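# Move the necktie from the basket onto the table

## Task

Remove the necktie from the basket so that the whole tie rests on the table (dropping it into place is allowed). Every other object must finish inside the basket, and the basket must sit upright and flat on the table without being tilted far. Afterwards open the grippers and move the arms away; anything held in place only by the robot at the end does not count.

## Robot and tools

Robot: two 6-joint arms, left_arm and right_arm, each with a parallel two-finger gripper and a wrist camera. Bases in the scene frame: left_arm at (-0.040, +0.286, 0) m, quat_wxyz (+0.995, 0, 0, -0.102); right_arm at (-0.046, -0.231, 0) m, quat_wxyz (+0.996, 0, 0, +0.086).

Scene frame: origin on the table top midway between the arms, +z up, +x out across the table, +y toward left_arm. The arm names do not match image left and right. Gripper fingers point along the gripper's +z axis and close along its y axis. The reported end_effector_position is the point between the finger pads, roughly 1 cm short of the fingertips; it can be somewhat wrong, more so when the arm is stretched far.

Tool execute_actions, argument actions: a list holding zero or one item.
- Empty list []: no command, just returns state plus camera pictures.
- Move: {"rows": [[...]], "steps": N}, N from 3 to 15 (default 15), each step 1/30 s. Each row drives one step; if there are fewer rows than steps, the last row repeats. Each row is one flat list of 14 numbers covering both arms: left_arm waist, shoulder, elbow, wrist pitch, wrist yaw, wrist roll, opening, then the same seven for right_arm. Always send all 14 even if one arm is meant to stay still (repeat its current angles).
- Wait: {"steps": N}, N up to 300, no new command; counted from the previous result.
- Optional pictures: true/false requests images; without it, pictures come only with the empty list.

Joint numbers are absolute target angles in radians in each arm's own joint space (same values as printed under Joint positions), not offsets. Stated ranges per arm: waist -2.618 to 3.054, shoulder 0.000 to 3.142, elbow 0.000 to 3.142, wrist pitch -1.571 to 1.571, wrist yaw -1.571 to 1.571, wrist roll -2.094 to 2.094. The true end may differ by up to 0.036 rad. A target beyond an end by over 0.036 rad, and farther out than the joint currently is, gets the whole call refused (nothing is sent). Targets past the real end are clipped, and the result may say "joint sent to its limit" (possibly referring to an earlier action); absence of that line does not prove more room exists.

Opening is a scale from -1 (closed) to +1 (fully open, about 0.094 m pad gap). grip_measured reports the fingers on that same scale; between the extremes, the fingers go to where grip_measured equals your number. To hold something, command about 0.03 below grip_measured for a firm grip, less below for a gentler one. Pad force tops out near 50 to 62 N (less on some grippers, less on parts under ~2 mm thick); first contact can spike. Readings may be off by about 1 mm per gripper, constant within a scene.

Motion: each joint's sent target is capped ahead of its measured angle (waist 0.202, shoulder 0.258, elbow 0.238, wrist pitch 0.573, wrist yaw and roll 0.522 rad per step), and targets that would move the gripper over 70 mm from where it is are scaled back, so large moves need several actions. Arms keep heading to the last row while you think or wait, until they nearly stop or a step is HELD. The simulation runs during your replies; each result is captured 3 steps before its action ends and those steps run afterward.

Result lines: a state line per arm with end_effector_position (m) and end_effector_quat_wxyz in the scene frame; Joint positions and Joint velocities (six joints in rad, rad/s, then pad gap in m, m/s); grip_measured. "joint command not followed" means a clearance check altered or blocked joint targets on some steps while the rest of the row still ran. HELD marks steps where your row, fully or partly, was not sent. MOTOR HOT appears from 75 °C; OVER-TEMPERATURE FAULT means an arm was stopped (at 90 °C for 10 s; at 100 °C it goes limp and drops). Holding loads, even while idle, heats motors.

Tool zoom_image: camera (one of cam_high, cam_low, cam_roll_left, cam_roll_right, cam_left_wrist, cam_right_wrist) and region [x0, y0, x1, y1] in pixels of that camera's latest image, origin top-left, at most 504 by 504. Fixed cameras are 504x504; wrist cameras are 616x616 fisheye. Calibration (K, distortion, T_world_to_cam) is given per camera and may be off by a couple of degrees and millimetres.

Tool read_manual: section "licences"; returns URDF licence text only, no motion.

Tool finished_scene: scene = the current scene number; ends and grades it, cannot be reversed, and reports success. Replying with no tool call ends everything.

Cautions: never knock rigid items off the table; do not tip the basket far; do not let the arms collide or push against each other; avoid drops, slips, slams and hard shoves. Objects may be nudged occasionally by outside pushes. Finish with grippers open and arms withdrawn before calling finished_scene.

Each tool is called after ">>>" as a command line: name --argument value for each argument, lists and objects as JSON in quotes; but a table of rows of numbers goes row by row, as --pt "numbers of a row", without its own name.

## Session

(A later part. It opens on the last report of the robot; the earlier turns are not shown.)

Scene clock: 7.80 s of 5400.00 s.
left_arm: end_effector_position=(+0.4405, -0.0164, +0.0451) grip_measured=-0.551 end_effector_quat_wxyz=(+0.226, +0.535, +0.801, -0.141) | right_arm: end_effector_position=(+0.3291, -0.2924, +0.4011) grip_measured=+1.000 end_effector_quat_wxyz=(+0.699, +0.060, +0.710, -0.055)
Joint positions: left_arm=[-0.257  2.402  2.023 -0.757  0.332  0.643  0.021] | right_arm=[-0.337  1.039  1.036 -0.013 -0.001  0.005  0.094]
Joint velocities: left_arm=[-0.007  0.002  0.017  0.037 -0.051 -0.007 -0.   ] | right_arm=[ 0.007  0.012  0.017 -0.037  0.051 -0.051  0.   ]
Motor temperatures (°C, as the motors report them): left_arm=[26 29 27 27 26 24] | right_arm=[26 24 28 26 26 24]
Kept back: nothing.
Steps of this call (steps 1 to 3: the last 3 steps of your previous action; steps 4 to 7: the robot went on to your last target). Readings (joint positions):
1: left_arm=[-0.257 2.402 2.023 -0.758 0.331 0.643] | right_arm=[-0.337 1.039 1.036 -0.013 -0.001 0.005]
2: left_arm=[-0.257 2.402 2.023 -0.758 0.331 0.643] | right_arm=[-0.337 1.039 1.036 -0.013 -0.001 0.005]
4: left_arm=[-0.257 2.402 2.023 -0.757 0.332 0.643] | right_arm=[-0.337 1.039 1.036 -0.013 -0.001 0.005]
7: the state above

21 mm of cloth held. Lifting.

>>> execute_actions --actions '[{"rows": [[-0.26,2.37,2.03,-0.77,0.33,0.64,-0.62,-0.346,1.039,1.036,-0.017,0,0,1],[-0.26,2.35,2.03,-0.775,0.33,0.64,-0.62,-0.346,1.039,1.036,-0.017,0,0,1],[-0.26,2.325,2.03,-0.785,0.33,0.64,-0.62,-0.346,1.039,1.036,-0.017,0,0,1],[-0.26,2.295,2.03,-0.795,0.33,0.64,-0.62,-0.346,1.039,1.036,-0.017,0,0,1],[-0.26,2.26,2.03,-0.81,0.33,0.64,-0.62,-0.346,1.039,1.036,-0.017,0,0,1],[-0.26,2.22,2.03,-0.825,0.33,0.64,-0.62,-0.346,1.039,1.036,-0.017,0,0,1],[-0.26,2.18,2.03,-0.84,0.33,0.64,-0.62,-0.346,1.039,1.036,-0.017,0,0,1],[-0.26,2.135,2.03,-0.86,0.33,0.64,-0.62,-0.346,1.039,1.036,-0.017,0,0,1],[-0.26,2.09,2.03,-0.88,0.33,0.64,-0.62,-0.346,1.039,1.036,-0.017,0,0,1],[-0.26,2.045,2.03,-0.9,0.33,0.64,-0.62,-0.346,1.039,1.036,-0.017,0,0,1],[-0.26,2.0,2.03,-0.92,0.33,0.64,-0.62,-0.346,1.039,1.036,-0.017,0,0,1],[-0.26,1.96,2.03,-0.94,0.33,0.64,-0.62,-0.346,1.039,1.036,-0.017,0,0,1],[-0.26,1.92,2.03,-0.955,0.33,0.64,-0.62,-0.346,1.039,1.036,-0.017,0,0,1],[-0.26,1.885,2.03,-0.97,0.33,0.64,-0.62,-0.346,1.039,1.036,-0.017,0,0,1],[-0.26,1.855,2.03,-0.98,0.33,0.64,-0.62,-0.346,1.039,1.036,-0.017,0,0,1]], "steps": 15}]'

>>> execute_actions --actions '[{"rows": [[-0.26,1.83,2.03,-0.99,0.33,0.64,-0.62,-0.346,1.039,1.036,-0.017,0,0,1],[-0.26,1.815,2.03,-1.0,0.33,0.64,-0.62,-0.346,1.039,1.036,-0.017,0,0,1],[-0.26,1.805,2.03,-1.0,0.33,0.64,-0.62,-0.346,1.039,1.036,-0.017,0,0,1]], "steps": 12}]' --pictures true

Scene clock: 8.47 s of 5400.00 s.
left_arm: end_effector_position=(+0.4251, -0.0074, +0.1827) grip_measured=-0.551 end_effector_quat_wxyz=(+0.314, +0.535, +0.774, -0.126) | right_arm: end_effector_position=(+0.3291, -0.2924, +0.4011) grip_measured=+1.000 end_effector_quat_wxyz=(+0.699, +0.060, +0.710, -0.055)
Joint positions: left_arm=[-0.257  2.124  2.02  -0.847  0.324  0.643  0.021] | right_arm=[-0.337  1.039  1.036 -0.013 -0.001  0.005  0.094]
Joint velocities: left_arm=[-0.007 -1.179 -0.002 -0.359 -0.022 -0.022  0.001] | right_arm=[-0.007 -0.012  0.007  0.037  0.007  0.007  0.   ]
Motor temperatures (°C, as the motors report them): left_arm=[26 29 27 27 26 24] | right_arm=[26 24 28 26 26 24]
Steps of this call (steps 1 to 8: the robot went on to your last target; steps 9 to 20: the first 12 steps of this action). Readings (joint positions):
9: left_arm=[-0.257 2.398 2.023 -0.756 0.332 0.643] | right_arm=[-0.337 1.039 1.036 -0.013 -0.001 0.005]
10: left_arm=[-0.257 2.393 2.023 -0.757 0.332 0.643] | right_arm=[-0.337 1.039 1.036 -0.013 -0.001 0.005]
12: left_arm=[-0.257 2.373 2.023 -0.765 0.330 0.643] | right_arm=[-0.337 1.039 1.036 -0.013 -0.001 0.005]
16: left_arm=[-0.257 2.277 2.020 -0.810 0.325 0.643] | right_arm=[-0.337 1.039 1.036 -0.013 -0.001 0.005]
20: the state above

Scene clock: 8.87 s of 5400.00 s.
left_arm: end_effector_position=(+0.3632, +0.0229, +0.3445) grip_measured=-0.551 end_effector_quat_wxyz=(+0.430, +0.527, +0.725, -0.109) | right_arm: end_effector_position=(+0.3291, -0.2924, +0.4011) grip_measured=+1.000 end_effector_quat_wxyz=(+0.699, +0.060, +0.710, -0.055)
Joint positions: left_arm=[-0.257  1.775  2.033 -0.953  0.327  0.643  0.021] | right_arm=[-0.337  1.039  1.036 -0.013 -0.001  0.005  0.094]
Joint velocities: left_arm=[-0.027  0.159  0.002 -0.286 -0.066 -0.022 -0.001] | right_arm=[-0.032  0.037  0.002  0.022  0.051  0.007  0.   ]
Motor temperatures (°C, as the motors report them): left_arm=[26 29 27 27 26 24] | right_arm=[26 24 28 27 26 24]
Steps of this call (steps 1 to 3: the last 3 steps of your previous action; steps 4 to 12: the first 9 steps of this action). Readings (joint positions):
4: left_arm=[-0.257 1.950 2.020 -0.895 0.324 0.643] | right_arm=[-0.337 1.039 1.036 -0.013 -0.001 0.005]
5: left_arm=[-0.257 1.906 2.020 -0.910 0.324 0.643] | right_arm=[-0.337 1.039 1.036 -0.013 -0.001 0.005]
7: left_arm=[-0.257 1.829 2.020 -0.932 0.324 0.643] | right_arm=[-0.337 1.039 1.036 -0.013 -0.001 0.005]
11: left_arm=[-0.257 1.773 2.033 -0.949 0.327 0.643] | right_arm=[-0.337 1.039 1.036 -0.013 -0.001 0.005]
12: the state above
camera_calibration (this result's frames):
cam_left_wrist: T_world_to_cam=[[-0.793917, -0.573507, -0.201955, 0.37736], [-0.466714, 0.787692, -0.402144, 0.331633], [0.38971, -0.225013, -0.893026, 0.283435], [0, 0, 0, 1]] pos_world=[0.343913, 0.0189706, 0.462688]
cam_right_wrist: T_world_to_cam=[[-0.209276, -0.953697, 0.216021, -0.304247], [-0.776455, 0.0277819, -0.62956, 0.534087], [0.594408, -0.299482, -0.746317, 0.114781], [0, 0, 0, 1]] pos_world=[0.282797, -0.270623, 0.487626]

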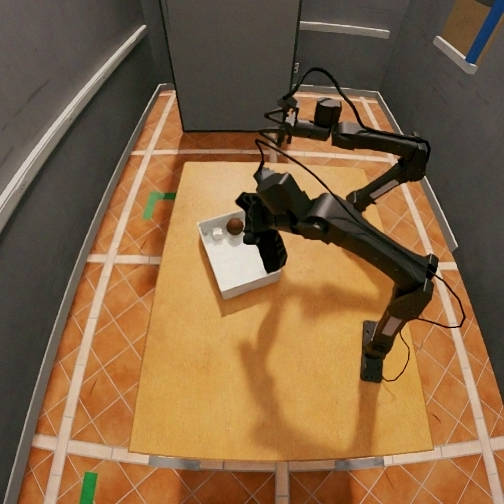

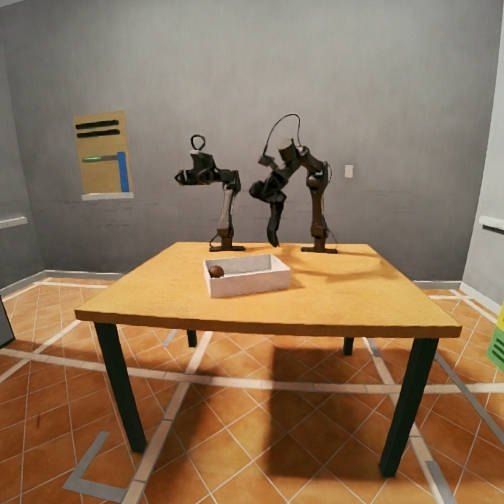

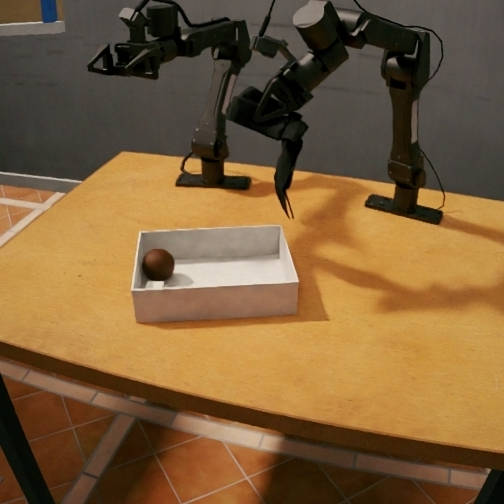

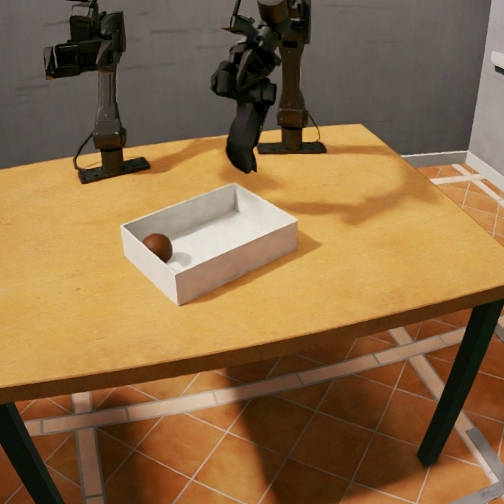

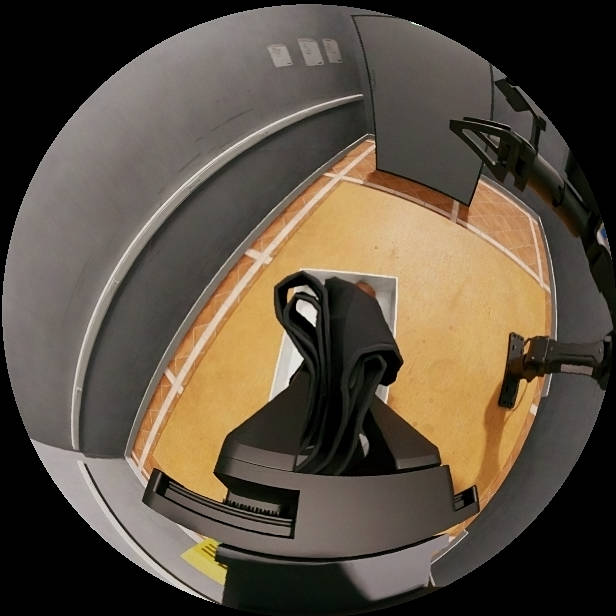

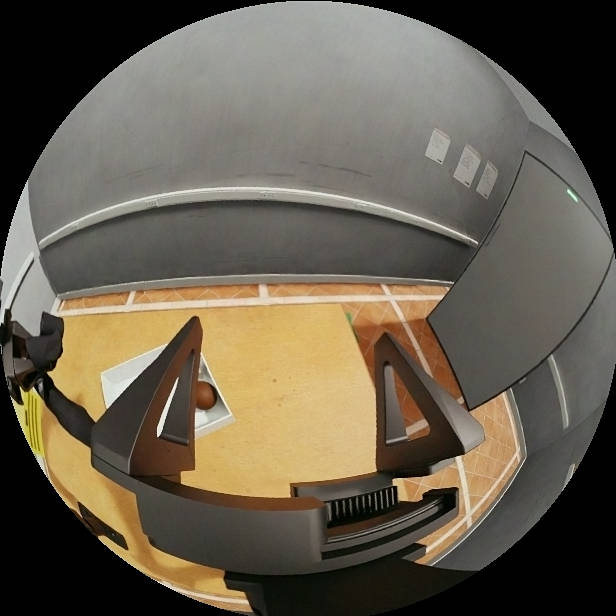

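>>> execute_actions --actions '[]'

Scene clock: 9.20 s of 5400.00 s.
left_arm: end_effector_position=(+0.3649, +0.0220, +0.3193) grip_measured=-0.551 end_effector_quat_wxyz=(+0.394, +0.531, +0.741, -0.115) | right_arm: end_effector_position=(+0.3291, -0.2924, +0.4011) grip_measured=+1.000 end_effector_quat_wxyz=(+0.699, +0.060, +0.710, -0.055)
Joint positions: left_arm=[-0.257  1.814  2.033 -0.993  0.327  0.643  0.021] | right_arm=[-0.337  1.039  1.036 -0.013 -0.001  0.005  0.094]
Joint velocities: left_arm=[-0.017  0.002  0.017 -0.007 -0.007 -0.037  0.   ] | right_arm=[-0.007 -0.002 -0.002 -0.022 -0.037  0.081  0.   ]
Motor temperatures (°C, as the motors report them): left_arm=[26 29 27 27 26 24] | right_arm=[26 24 28 27 26 24]
Kept back: nothing.
Steps of this call (steps 1 to 3: the last 3 steps of your previous action; steps 4 to 10: the robot went on to your last target). Readings (joint positions):
1: left_arm=[-0.257 1.781 2.033 -0.961 0.327 0.643] | right_arm=[-0.337 1.039 1.036 -0.013 -0.001 0.005]
2: left_arm=[-0.257 1.788 2.033 -0.967 0.327 0.643] | right_arm=[-0.337 1.039 1.036 -0.013 -0.001 0.005]
4: left_arm=[-0.257 1.802 2.033 -0.979 0.327 0.643] | right_arm=[-0.337 1.039 1.036 -0.013 -0.001 0.005]
8: left_arm=[-0.257 1.814 2.033 -0.992 0.327 0.643] | right_arm=[-0.337 1.039 1.036 -0.013 -0.001 0.005]
10: the state above
camera_calibration (this result's frames):
cam_left_wrist: T_world_to_cam=[[-0.807024, -0.566993, -0.165018, 0.365969], [-0.493209, 0.80086, -0.339659, 0.312362], [0.324741, -0.192725, -0.925959, 0.293571], [0, 0, 0, 1]] pos_world=[0.354071, 0.013922, 0.438323]
cam_right_wrist: T_world_to_cam=[[-0.209276, -0.953697, 0.216021, -0.304247], [-0.776455, 0.0277819, -0.62956, 0.534087], [0.594408, -0.299482, -0.746317, 0.114781], [0, 0, 0, 1]] pos_world=[0.282797, -0.270623, 0.487626]

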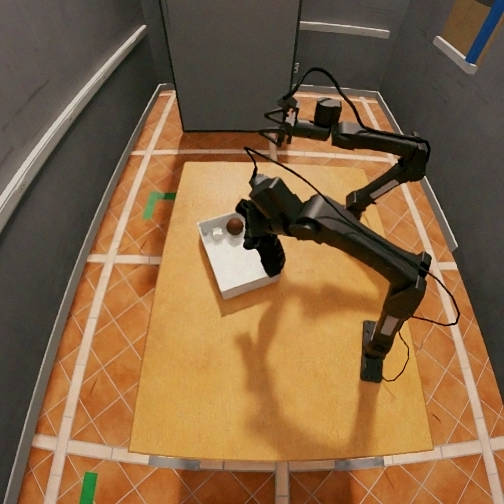

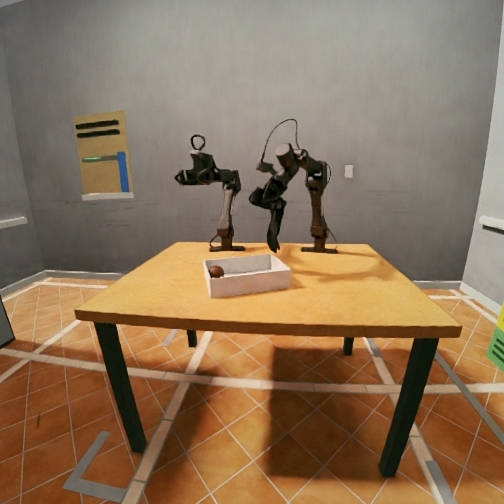

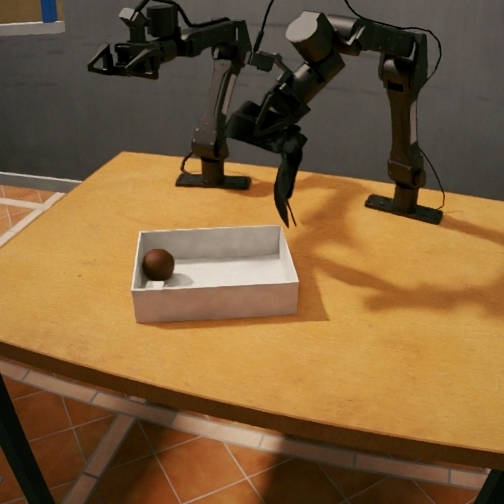

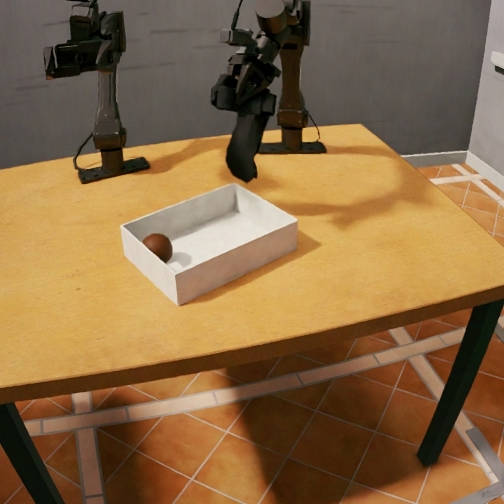

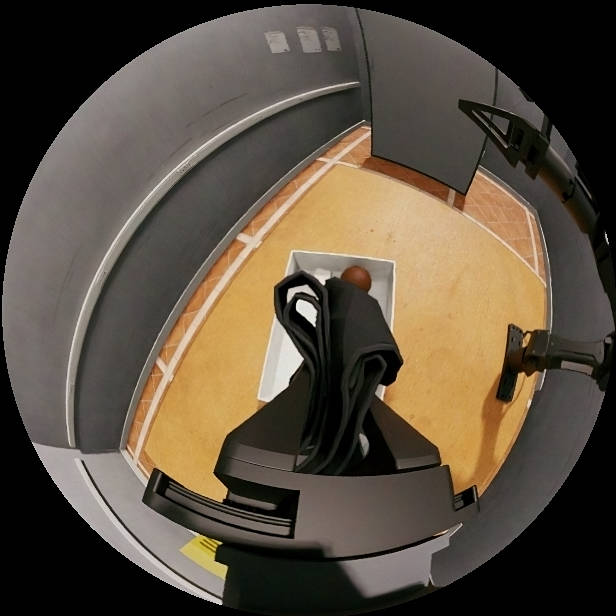

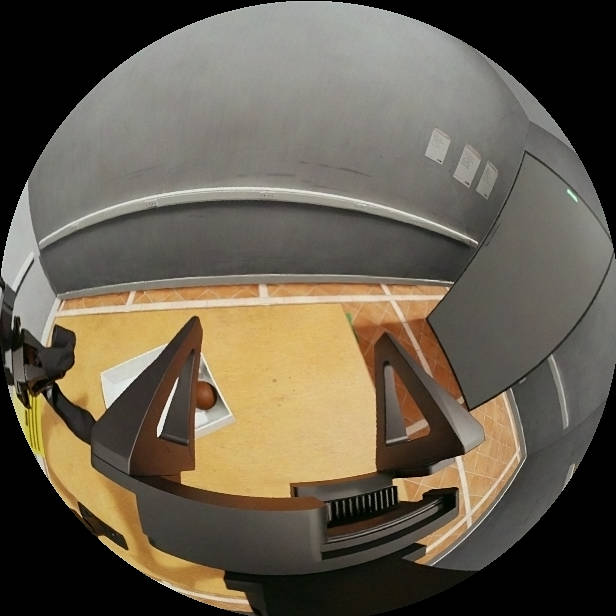

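>>> zoom_image --camera "cam_left_wrist" --region '[230, 240, 450, 490]'

Region (230, 240, 450, 490) of cam_left_wrist's 616x616 image, scaled by 2.016, with more detail than that image has; it fills the left 444 columns of this view, and the rest is white.

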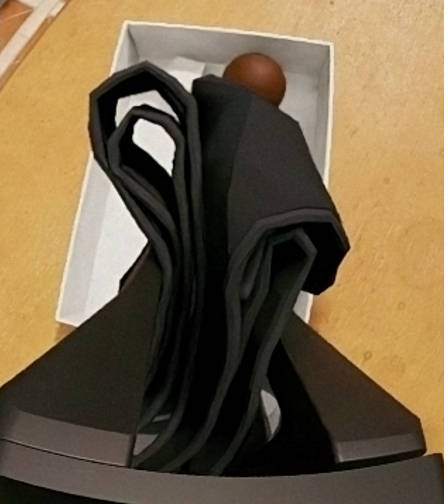

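>>> execute_actions --actions '[{"rows": [[-0.25,1.795,2.03,-1.0,0.33,0.64,-0.62,-0.346,1.039,1.036,-0.017,0,0,1],[-0.235,1.785,2.03,-1.0,0.325,0.64,-0.62,-0.346,1.039,1.036,-0.017,0,0,1],[-0.215,1.775,2.03,-1.0,0.315,0.64,-0.62,-0.346,1.039,1.036,-0.017,0,0,1],[-0.19,1.77,2.03,-1.0,0.30,0.64,-0.62,-0.346,1.039,1.036,-0.017,0,0,1],[-0.16,1.77,2.03,-1.0,0.285,0.64,-0.62,-0.346,1.039,1.036,-0.017,0,0,1],[-0.13,1.77,2.03,-1.0,0.27,0.64,-0.62,-0.346,1.039,1.036,-0.017,0,0,1],[-0.10,1.77,2.03,-1.0,0.255,0.64,-0.62,-0.346,1.039,1.036,-0.017,0,0,1],[-0.07,1.77,2.03,-1.0,0.24,0.64,-0.62,-0.346,1.039,1.036,-0.017,0,0,1],[-0.04,1.77,2.03,-1.0,0.225,0.64,-0.62,-0.346,1.039,1.036,-0.017,0,0,1],[-0.01,1.77,2.03,-1.0,0.21,0.64,-0.62,-0.346,1.039,1.036,-0.017,0,0,1],[0.02,1.77,2.03,-1.0,0.195,0.64,-0.62,-0.346,1.039,1.036,-0.017,0,0,1],[0.05,1.77,2.03,-1.0,0.18,0.64,-0.62,-0.346,1.039,1.036,-0.017,0,0,1],[0.08,1.77,2.03,-1.0,0.165,0.64,-0.62,-0.346,1.039,1.036,-0.017,0,0,1],[0.11,1.77,2.03,-1.0,0.15,0.64,-0.62,-0.346,1.039,1.036,-0.017,0,0,1],[0.14,1.77,2.03,-1.0,0.135,0.64,-0.62,-0.346,1.039,1.036,-0.017,0,0,1]], "steps": 15}]'

>>> execute_actions --actions '[{"rows": [[0.17,1.77,2.03,-1.0,0.12,0.64,-0.62,-0.346,1.039,1.036,-0.017,0,0,1],[0.20,1.77,2.03,-1.0,0.105,0.64,-0.62,-0.346,1.039,1.036,-0.017,0,0,1],[0.23,1.77,2.02,-1.0,0.09,0.64,-0.62,-0.346,1.039,1.036,-0.017,0,0,1],[0.26,1.77,2.005,-1.0,0.075,0.64,-0.62,-0.346,1.039,1.036,-0.017,0,0,1],[0.285,1.77,1.985,-1.0,0.06,0.64,-0.62,-0.346,1.039,1.036,-0.017,0,0,1],[0.305,1.77,1.96,-1.0,0.045,0.64,-0.62,-0.346,1.039,1.036,-0.017,0,0,1],[0.325,1.77,1.93,-1.0,0.03,0.64,-0.62,-0.346,1.039,1.036,-0.017,0,0,1],[0.34,1.77,1.90,-1.0,0.015,0.64,-0.62,-0.346,1.039,1.036,-0.017,0,0,1],[0.35,1.775,1.87,-1.005,0.0,0.64,-0.62,-0.346,1.039,1.036,-0.017,0,0,1],[0.36,1.775,1.84,-1.01,0.0,0.64,-0.62,-0.346,1.039,1.036,-0.017,0,0,1],[0.365,1.78,1.81,-1.015,0.0,0.64,-0.62,-0.346,1.039,1.036,-0.017,0,0,1],[0.37,1.78,1.78,-1.02,0.0,0.64,-0.62,-0.346,1.039,1.036,-0.017,0,0,1],[0.37,1.78,1.75,-1.025,0.0,0.64,-0.62,-0.346,1.039,1.036,-0.017,0,0,1],[0.37,1.78,1.72,-1.03,0.0,0.64,-0.62,-0.346,1.039,1.036,-0.017,0,0,1],[0.37,1.78,1.69,-1.035,0.0,0.64,-0.62,-0.346,1.039,1.036,-0.017,0,0,1]], "steps": 15}]' --pictures true

Scene clock: 13.67 s of 5400.00 s.
left_arm: end_effector_position=(+0.4191, +0.1445, +0.3248) grip_measured=-0.551 end_effector_quat_wxyz=(+0.407, +0.422, +0.810, -0.024) | right_arm: end_effector_position=(+0.3291, -0.2924, +0.4011) grip_measured=+1.000 end_effector_quat_wxyz=(+0.699, +0.060, +0.710, -0.055)
Joint positions: left_arm=[-0.009  1.794  2.033 -0.997  0.241  0.643  0.021] | right_arm=[-0.337  1.039  1.036 -0.013 -0.001  0.005  0.094]
Joint velocities: left_arm=[ 0.93  -0.007  0.002 -0.007 -0.462 -0.022 -0.   ] | right_arm=[-0.002 -0.032 -0.012  0.066 -0.037 -0.051  0.   ]
Motor temperatures (°C, as the motors report them): left_arm=[26 30 28 28 26 24] | right_arm=[26 24 28 27 26 24]
Steps of this call (steps 1 to 30: the robot went on to your last target; steps 31 to 122: nothing new was sent; steps 123 to 134: the first 12 steps of this action). Readings (joint positions):
123: left_arm=[-0.257 1.814 2.033 -0.995 0.327 0.643] | right_arm=[-0.337 1.039 1.036 -0.013 -0.001 0.005]
124: left_arm=[-0.256 1.814 2.033 -0.995 0.327 0.643] | right_arm=[-0.337 1.039 1.036 -0.013 -0.001 0.005]
126: left_arm=[-0.245 1.811 2.033 -0.996 0.325 0.643] | right_arm=[-0.337 1.039 1.036 -0.013 -0.001 0.005]
130: left_arm=[-0.150 1.798 2.033 -0.997 0.298 0.643] | right_arm=[-0.337 1.039 1.036 -0.013 -0.001 0.005]
134: the state above

Scene clock: 14.17 s of 5400.00 s.
left_arm: end_effector_position=(+0.4186, +0.3555, +0.2525) grip_measured=-0.552 end_effector_quat_wxyz=(+0.294, +0.232, +0.920, +0.111) | right_arm: end_effector_position=(+0.3291, -0.2924, +0.4011) grip_measured=+1.000 end_effector_quat_wxyz=(+0.699, +0.060, +0.710, -0.055)
Joint positions: left_arm=[ 0.362  1.781  1.843 -0.993  0.026  0.643  0.021] | right_arm=[-0.337  1.039  1.036 -0.013 -0.001  0.005  0.094]
Joint velocities: left_arm=[ 0.183 -0.007 -0.974  0.007 -0.271  0.007 -0.   ] | right_arm=[ 0.007 -0.022  0.007 -0.007 -0.007 -0.037  0.   ]
Motor temperatures (°C, as the motors report them): left_arm=[26 30 28 28 26 24] | right_arm=[26 24 28 28 26 24]
Steps of this call (steps 1 to 3: the last 3 steps of your previous action; steps 4 to 15: the first 12 steps of this action). Readings (joint positions):
4: left_arm=[0.114 1.794 2.033 -0.997 0.181 0.643] | right_arm=[-0.337 1.039 1.036 -0.013 -0.001 0.005]
5: left_arm=[0.143 1.794 2.033 -0.997 0.166 0.643] | right_arm=[-0.337 1.039 1.036 -0.013 -0.001 0.005]
7: left_arm=[0.201 1.794 2.029 -0.996 0.138 0.643] | right_arm=[-0.337 1.039 1.036 -0.013 -0.001 0.005]
11: left_arm=[0.306 1.782 1.965 -0.991 0.077 0.643] | right_arm=[-0.337 1.039 1.036 -0.013 -0.001 0.005]
15: the state above
camera_calibration (this result's frames):
cam_left_wrist: T_world_to_cam=[[-0.186765, -0.934217, -0.303904, 0.493283], [-0.968089, 0.227633, -0.104815, 0.392422], [0.167098, 0.274631, -0.946919, 0.183664], [0, 0, 0, 1]] pos_world=[0.441338, 0.321065, 0.364957]
cam_right_wrist: T_world_to_cam=[[-0.209276, -0.953697, 0.216021, -0.304247], [-0.776455, 0.0277819, -0.62956, 0.534087], [0.594408, -0.299482, -0.746317, 0.114781], [0, 0, 0, 1]] pos_world=[0.282797, -0.270623, 0.487626]

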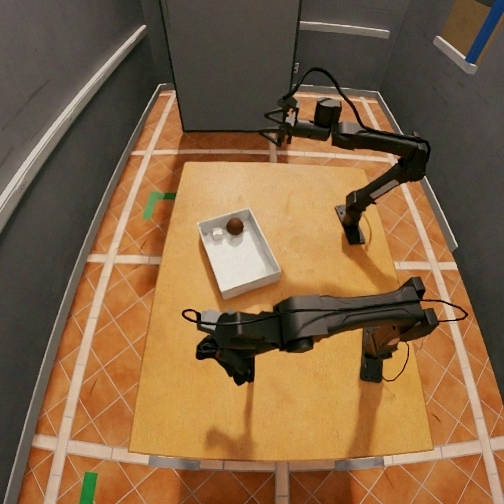

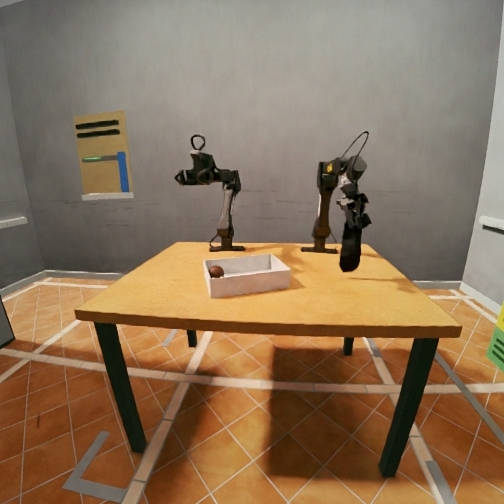

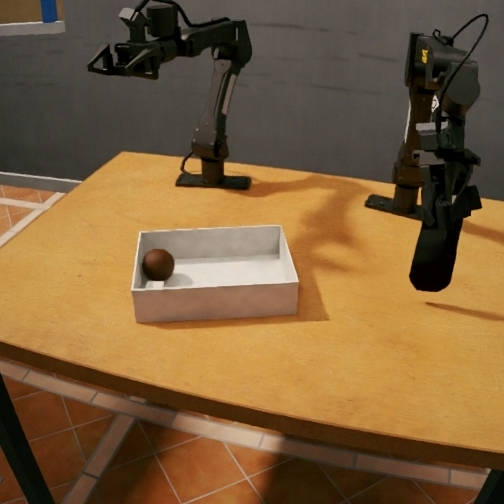

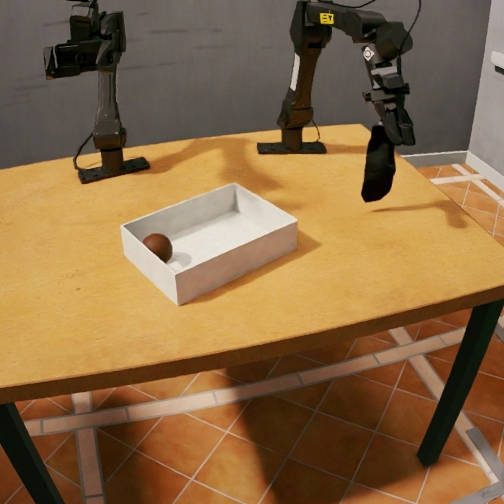

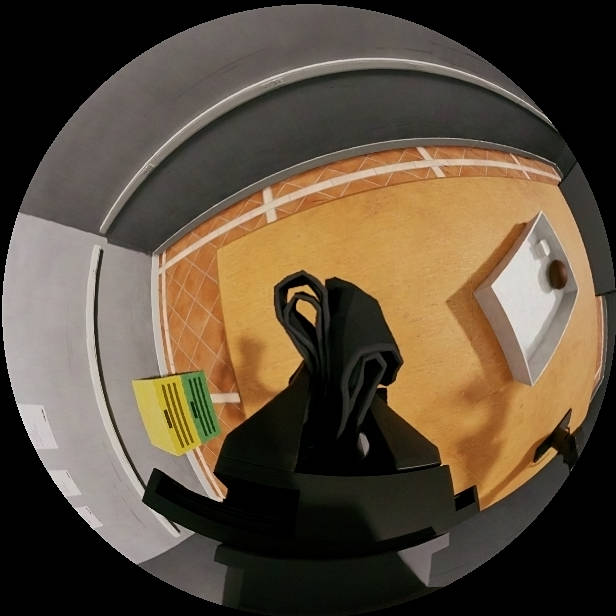

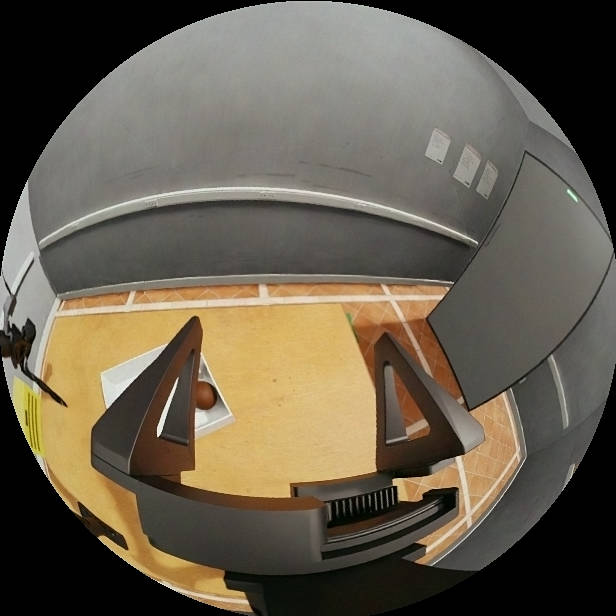

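>>> zoom_image --camera "cam_left_wrist" --region '[290, 380, 420, 490]'

Region (290, 380, 420, 490) of cam_left_wrist's 616x616 image, scaled by 3.877, with more detail than that image has; it fills the top 426 rows of this view, and the rest is white.

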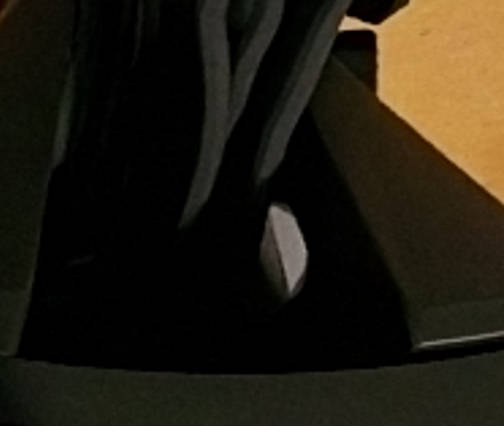

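>>> execute_actions --actions '[{"rows": [[0.37,1.78,1.68,-1.035,0.0,0.64,-0.62,-0.346,1.039,1.036,-0.017,0,0,1],[0.37,1.78,1.665,-1.04,0.0,0.64,-0.62,-0.346,1.039,1.036,-0.017,0,0,1],[0.37,1.785,1.645,-1.04,0.0,0.64,-0.62,-0.346,1.039,1.036,-0.017,0,0,1],[0.37,1.785,1.62,-1.045,0.0,0.64,-0.62,-0.346,1.039,1.036,-0.017,0,0,1],[0.37,1.79,1.595,-1.045,0.0,0.64,-0.62,-0.346,1.039,1.036,-0.017,0,0,1],[0.37,1.79,1.57,-1.05,0.0,0.64,-0.62,-0.346,1.039,1.036,-0.017,0,0,1],[0.37,1.79,1.545,-1.05,0.0,0.64,-0.62,-0.346,1.039,1.036,-0.017,0,0,1],[0.37,1.79,1.52,-1.05,0.0,0.64,-0.62,-0.346,1.039,1.036,-0.017,0,0,1],[0.37,1.79,1.495,-1.05,0.0,0.64,-0.62,-0.346,1.039,1.036,-0.017,0,0,1],[0.37,1.79,1.47,-1.05,0.0,0.64,-0.62,-0.346,1.039,1.036,-0.017,0,0,1],[0.37,1.79,1.45,-1.05,0.0,0.64,-0.62,-0.346,1.039,1.036,-0.017,0,0,1],[0.37,1.79,1.435,-1.05,0.0,0.64,-0.62,-0.346,1.039,1.036,-0.017,0,0,1],[0.37,1.79,1.425,-1.05,0.0,0.64,-0.62,-0.346,1.039,1.036,-0.017,0,0,1],[0.37,1.79,1.42,-1.05,0.0,0.64,-0.62,-0.346,1.039,1.036,-0.017,0,0,1],[0.37,1.79,1.42,-1.05,0.0,0.64,-0.62,-0.346,1.039,1.036,-0.017,0,0,1]], "steps": 15}]'

>>> execute_actions --actions '[{"rows": [[0.37,1.79,1.42,-1.05,0.0,0.64,-0.5,-0.346,1.039,1.036,-0.017,0,0,1],[0.37,1.79,1.42,-1.05,0.0,0.64,-0.4,-0.346,1.039,1.036,-0.017,0,0,1],[0.37,1.79,1.42,-1.05,0.0,0.64,-0.3,-0.346,1.039,1.036,-0.017,0,0,1],[0.37,1.79,1.42,-1.05,0.0,0.64,-0.15,-0.346,1.039,1.036,-0.017,0,0,1],[0.37,1.79,1.42,-1.05,0.0,0.64,0.0,-0.346,1.039,1.036,-0.017,0,0,1],[0.37,1.79,1.42,-1.05,0.0,0.64,0.15,-0.346,1.039,1.036,-0.017,0,0,1],[0.37,1.79,1.42,-1.05,0.0,0.64,0.3,-0.346,1.039,1.036,-0.017,0,0,1],[0.37,1.79,1.42,-1.05,0.0,0.64,0.45,-0.346,1.039,1.036,-0.017,0,0,1],[0.37,1.79,1.42,-1.05,0.0,0.64,0.6,-0.346,1.039,1.036,-0.017,0,0,1],[0.37,1.79,1.42,-1.05,0.0,0.64,0.8,-0.346,1.039,1.036,-0.017,0,0,1],[0.37,1.79,1.42,-1.05,0.0,0.64,1,-0.346,1.039,1.036,-0.017,0,0,1],[0.37,1.78,1.42,-1.055,0.0,0.64,1,-0.346,1.039,1.036,-0.017,0,0,1],[0.37,1.765,1.42,-1.06,0.0,0.64,1,-0.346,1.039,1.036,-0.017,0,0,1],[0.37,1.745,1.42,-1.07,0.0,0.64,1,-0.346,1.039,1.036,-0.017,0,0,1],[0.37,1.72,1.42,-1.085,0.0,0.64,1,-0.346,1.039,1.036,-0.017,0,0,1]], "steps": 15}]'

>>> execute_actions --actions '[{"rows": [[0.37,1.69,1.42,-1.10,0.0,0.64,1,-0.346,1.039,1.036,-0.017,0,0,1],[0.37,1.655,1.42,-1.12,0.0,0.64,1,-0.346,1.039,1.036,-0.017,0,0,1],[0.37,1.62,1.42,-1.14,0.0,0.64,1,-0.346,1.039,1.036,-0.017,0,0,1],[0.37,1.58,1.42,-1.16,0.0,0.64,1,-0.346,1.039,1.036,-0.017,0,0,1],[0.37,1.54,1.42,-1.18,0.0,0.64,1,-0.346,1.039,1.036,-0.017,0,0,1],[0.37,1.50,1.42,-1.20,0.0,0.64,1,-0.346,1.039,1.036,-0.017,0,0,1],[0.37,1.46,1.42,-1.22,0.0,0.64,1,-0.346,1.039,1.036,-0.017,0,0,1],[0.37,1.42,1.42,-1.24,0.0,0.64,1,-0.346,1.039,1.036,-0.017,0,0,1],[0.37,1.38,1.42,-1.26,0.0,0.64,1,-0.346,1.039,1.036,-0.017,0,0,1],[0.37,1.34,1.42,-1.28,0.0,0.64,1,-0.346,1.039,1.036,-0.017,0,0,1],[0.37,1.30,1.42,-1.30,0.0,0.64,1,-0.346,1.039,1.036,-0.017,0,0,1],[0.37,1.26,1.42,-1.31,0.0,0.64,1,-0.346,1.039,1.036,-0.017,0,0,1],[0.37,1.23,1.42,-1.32,0.0,0.64,1,-0.346,1.039,1.036,-0.017,0,0,1],[0.37,1.205,1.42,-1.32,0.0,0.64,1,-0.346,1.039,1.036,-0.017,0,0,1],[0.37,1.19,1.42,-1.32,0.0,0.64,1,-0.346,1.039,1.036,-0.017,0,0,1]], "steps": 15}]'

>>> execute_actions --actions '[{"steps": 10}]' --pictures true

Scene clock: 15.13 s of 5400.00 s.
left_arm: end_effector_position=(+0.3353, +0.3489, +0.1116) grip_measured=-0.551 end_effector_quat_wxyz=(+0.095, +0.236, +0.966, +0.039) | right_arm: end_effector_position=(+0.3291, -0.2924, +0.4011) grip_measured=+1.000 end_effector_quat_wxyz=(+0.699, +0.060, +0.710, -0.055)
Joint positions: left_arm=[ 0.369  1.795  1.471 -1.04   0.004  0.643  0.021] | right_arm=[-0.337  1.039  1.036 -0.013 -0.001  0.005  0.094]
Joint velocities: left_arm=[-0.007 -0.002 -0.642 -0.11   0.051 -0.007  0.   ] | right_arm=[-0.022 -0.027 -0.007 -0.051  0.022  0.007  0.   ]
Motor temperatures (°C, as the motors report them): left_arm=[26 30 28 28 26 24] | right_arm=[26 24 28 28 26 24]
Steps of this call (steps 1 to 3: the last 3 steps of your previous action; steps 4 to 17: the robot went on to your last target; steps 18 to 29: the first 12 steps of this action). Readings (joint positions):
18: left_arm=[0.369 1.796 1.685 -1.040 0.004 0.643] | right_arm=[-0.337 1.039 1.036 -0.013 -0.001 0.005]
19: left_arm=[0.369 1.796 1.685 -1.040 0.004 0.643] | right_arm=[-0.337 1.039 1.036 -0.013 -0.001 0.005]
21: left_arm=[0.369 1.795 1.671 -1.035 0.004 0.643] | right_arm=[-0.337 1.039 1.036 -0.013 -0.001 0.005]
25: left_arm=[0.369 1.795 1.578 -1.033 0.004 0.643] | right_arm=[-0.337 1.039 1.036 -0.013 -0.001 0.005]
29: the state above

Scene clock: 15.63 s of 5400.00 s.
left_arm: end_effector_position=(+0.3188, +0.3463, +0.0966) grip_measured=+0.987 end_effector_quat_wxyz=(+0.066, +0.236, +0.969, +0.027) | right_arm: end_effector_position=(+0.3291, -0.2924, +0.4011) grip_measured=+1.000 end_effector_quat_wxyz=(+0.699, +0.060, +0.710, -0.055)
Joint positions: left_arm=[ 0.369  1.795  1.422 -1.054  0.003  0.643  0.093] | right_arm=[-0.337  1.039  1.036 -0.013 -0.001  0.005  0.094]
Joint velocities: left_arm=[ 0.007 -0.012  0.007  0.007 -0.081  0.007  0.054] | right_arm=[ 0.002  0.007  0.002  0.022  0.037 -0.022  0.   ]
Motor temperatures (°C, as the motors report them): left_arm=[26 30 28 28 26 24] | right_arm=[26 24 28 28 26 24]
Steps of this call (steps 1 to 3: the last 3 steps of your previous action; steps 4 to 15: the first 12 steps of this action). Readings (joint positions):
4: left_arm=[0.369 1.795 1.423 -1.053 0.003 0.643] | right_arm=[-0.337 1.039 1.036 -0.013 -0.001 0.005]
5: left_arm=[0.369 1.795 1.422 -1.054 0.003 0.643] | right_arm=[-0.337 1.039 1.036 -0.013 -0.001 0.005]
7: left_arm=[0.369 1.795 1.422 -1.054 0.003 0.643] | right_arm=[-0.337 1.039 1.036 -0.013 -0.001 0.005]
11: left_arm=[0.369 1.795 1.422 -1.054 0.003 0.643] | right_arm=[-0.337 1.039 1.036 -0.013 -0.001 0.005]
15: the state above

Scene clock: 16.13 s of 5400.00 s.
left_arm: end_effector_position=(+0.2590, +0.3364, +0.2307) grip_measured=+1.000 end_effector_quat_wxyz=(+0.200, +0.232, +0.948, +0.084) | right_arm: end_effector_position=(+0.3291, -0.2924, +0.4011) grip_measured=+1.000 end_effector_quat_wxyz=(+0.699, +0.060, +0.710, -0.055)
Joint positions: left_arm=[ 0.369  1.338  1.422 -1.217  0.003  0.643  0.094] | right_arm=[-0.337  1.039  1.036 -0.013 -0.001  0.005  0.094]
Joint velocities: left_arm=[ 0.007 -1.14   0.007 -0.564 -0.037  0.022  0.   ] | right_arm=[-0.007 -0.002 -0.002  0.037  0.022  0.007  0.   ]
Motor temperatures (°C, as the motors report them): left_arm=[26 30 28 28 26 24] | right_arm=[26 24 28 28 26 24]
Steps of this call (steps 1 to 3: the last 3 steps of your previous action; steps 4 to 15: the first 12 steps of this action). Readings (joint positions):
4: left_arm=[0.369 1.773 1.422 -1.062 0.003 0.643] | right_arm=[-0.337 1.039 1.036 -0.013 -0.001 0.005]
5: left_arm=[0.369 1.752 1.422 -1.069 0.003 0.643] | right_arm=[-0.337 1.039 1.036 -0.013 -0.001 0.005]
7: left_arm=[0.369 1.689 1.422 -1.090 0.003 0.643] | right_arm=[-0.337 1.039 1.036 -0.013 -0.001 0.005]
11: left_arm=[0.369 1.512 1.422 -1.145 0.003 0.643] | right_arm=[-0.337 1.039 1.036 -0.013 -0.001 0.005]
15: the state above

Scene clock: 16.47 s of 5400.00 s.
left_arm: end_effector_position=(+0.2208, +0.3301, +0.2614) grip_measured=+1.000 end_effector_quat_wxyz=(+0.230, +0.230, +0.941, +0.097) | right_arm: end_effector_position=(+0.3291, -0.2924, +0.4011) grip_measured=+1.000 end_effector_quat_wxyz=(+0.699, +0.060, +0.710, -0.055)
Joint positions: left_arm=[ 0.369  1.185  1.422 -1.303  0.003  0.643  0.094] | right_arm=[-0.337  1.039  1.036 -0.013 -0.001  0.005  0.094]
Joint velocities: left_arm=[-0.017 -0.027  0.007 -0.081 -0.051  0.022  0.   ] | right_arm=[ 0.017 -0.002 -0.012  0.022  0.066  0.007  0.   ]
Motor temperatures (°C, as the motors report them): left_arm=[26 30 28 28 26 24] | right_arm=[26 24 28 28 26 24]
Kept back: nothing.
Steps of this call (steps 1 to 3: the last 3 steps of your previous action; steps 4 to 10: the robot went on to your last target). Readings (joint positions):
1: left_arm=[0.369 1.300 1.422 -1.234 0.003 0.643] | right_arm=[-0.337 1.039 1.036 -0.013 -0.001 0.005]
2: left_arm=[0.369 1.264 1.422 -1.249 0.003 0.643] | right_arm=[-0.337 1.039 1.036 -0.013 -0.001 0.005]
4: left_arm=[0.369 1.208 1.422 -1.273 0.003 0.643] | right_arm=[-0.337 1.039 1.036 -0.013 -0.001 0.005]
8: left_arm=[0.369 1.184 1.422 -1.299 0.003 0.643] | right_arm=[-0.337 1.039 1.036 -0.013 -0.001 0.005]
10: the state above
camera_calibration (this result's frames):
cam_left_wrist: T_world_to_cam=[[-0.208149, -0.938753, -0.274622, 0.433891], [-0.977605, 0.208581, 0.0279715, 0.181282], [0.0310225, 0.274294, -0.961145, 0.26602], [0, 0, 0, 1]] pos_world=[0.259284, 0.296537, 0.369768]
cam_right_wrist: T_world_to_cam=[[-0.209276, -0.953697, 0.216021, -0.304247], [-0.776455, 0.0277819, -0.62956, 0.534087], [0.594408, -0.299482, -0.746317, 0.114781], [0, 0, 0, 1]] pos_world=[0.282797, -0.270623, 0.487626]

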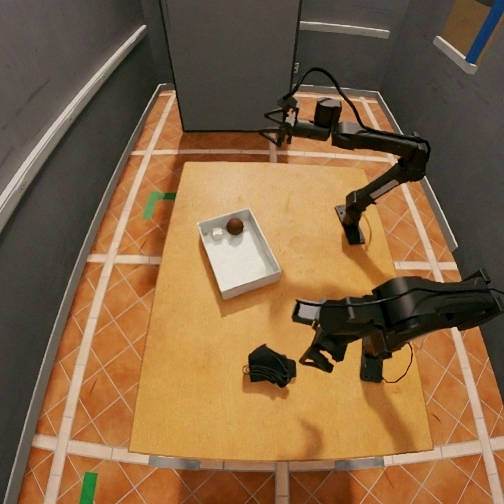

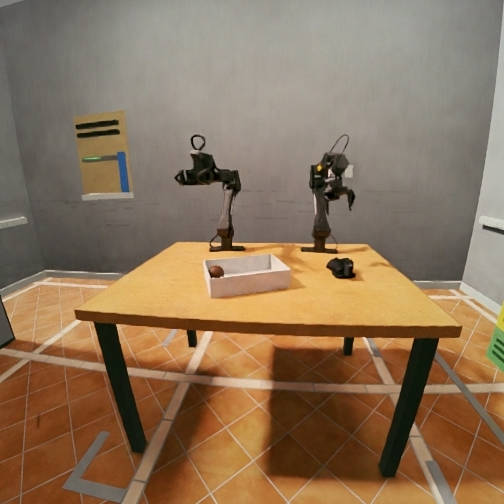

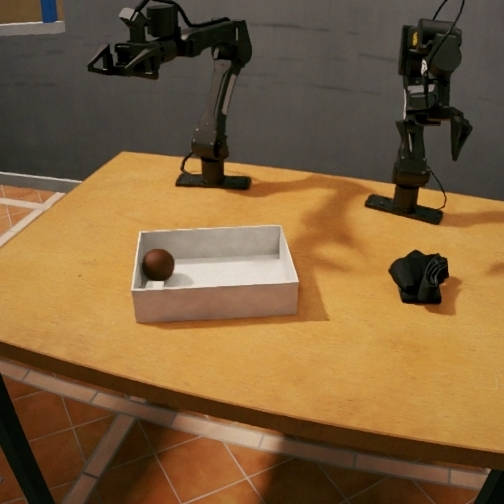

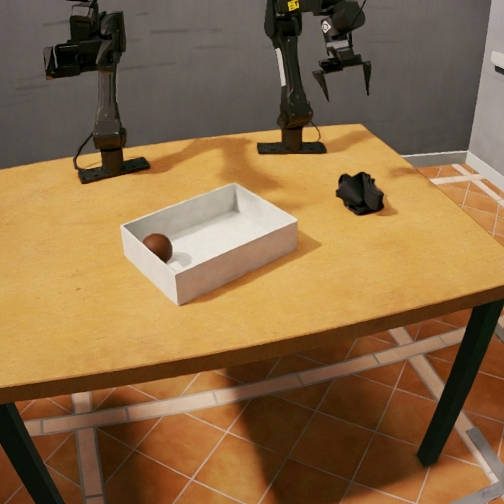

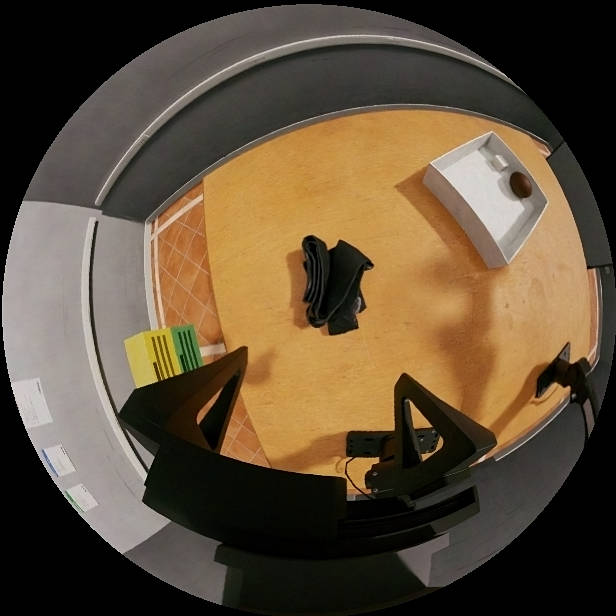

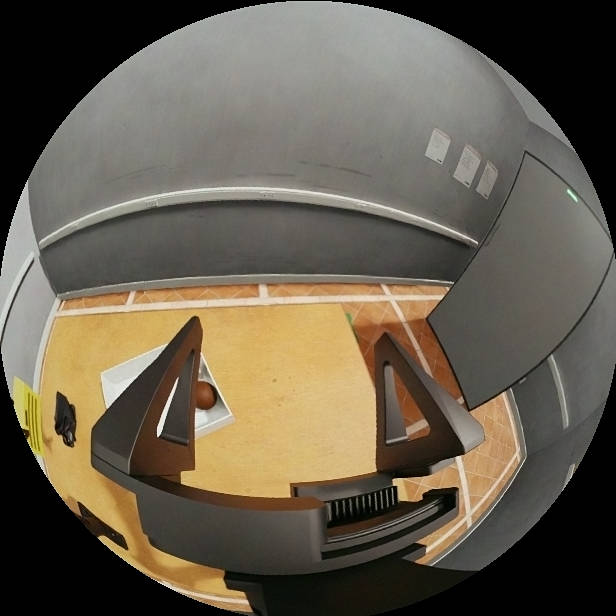

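>>> zoom_image --camera "cam_left_wrist" --region '[280, 225, 400, 345]'

>>> zoom_image --camera "cam_roll_left" --region '[370, 235, 470, 320]'

>>> zoom_image --camera "cam_roll_right" --region '[320, 155, 410, 230]'

Region (280, 225, 400, 345) of cam_left_wrist's 616x616 image, scaled by 4.200, with more detail than that image has.

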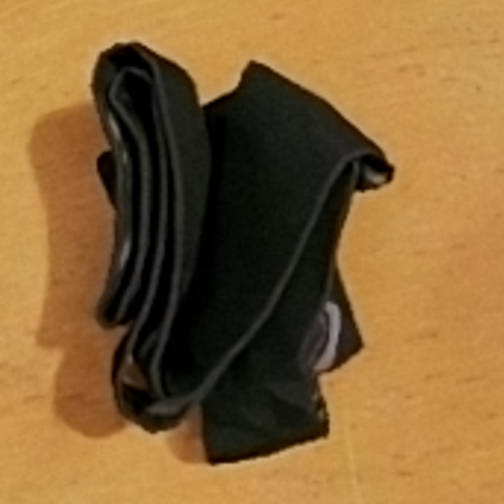

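Region (370, 235, 470, 320) of cam_roll_left's 504x504 image, scaled by 5.040, with more detail than that image has; it fills the top 428 rows of this view, and the rest is white.

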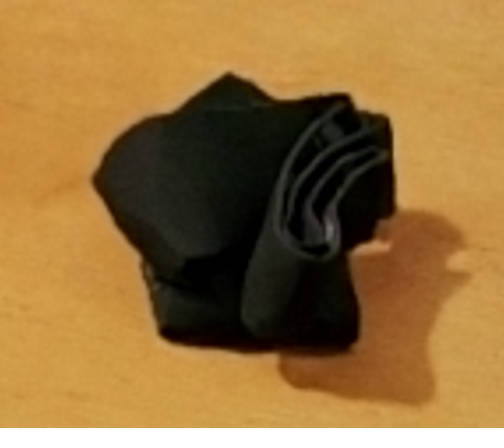

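Region (320, 155, 410, 230) of cam_roll_right's 504x504 image, scaled by 5.600, with more detail than that image has.

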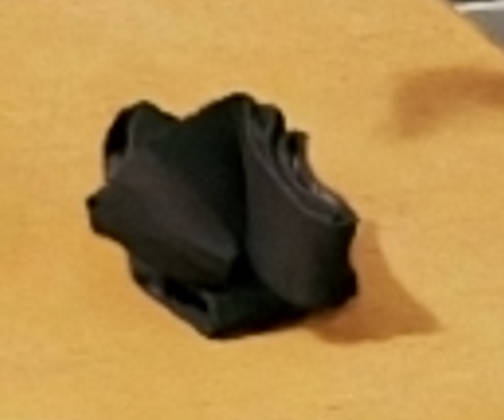

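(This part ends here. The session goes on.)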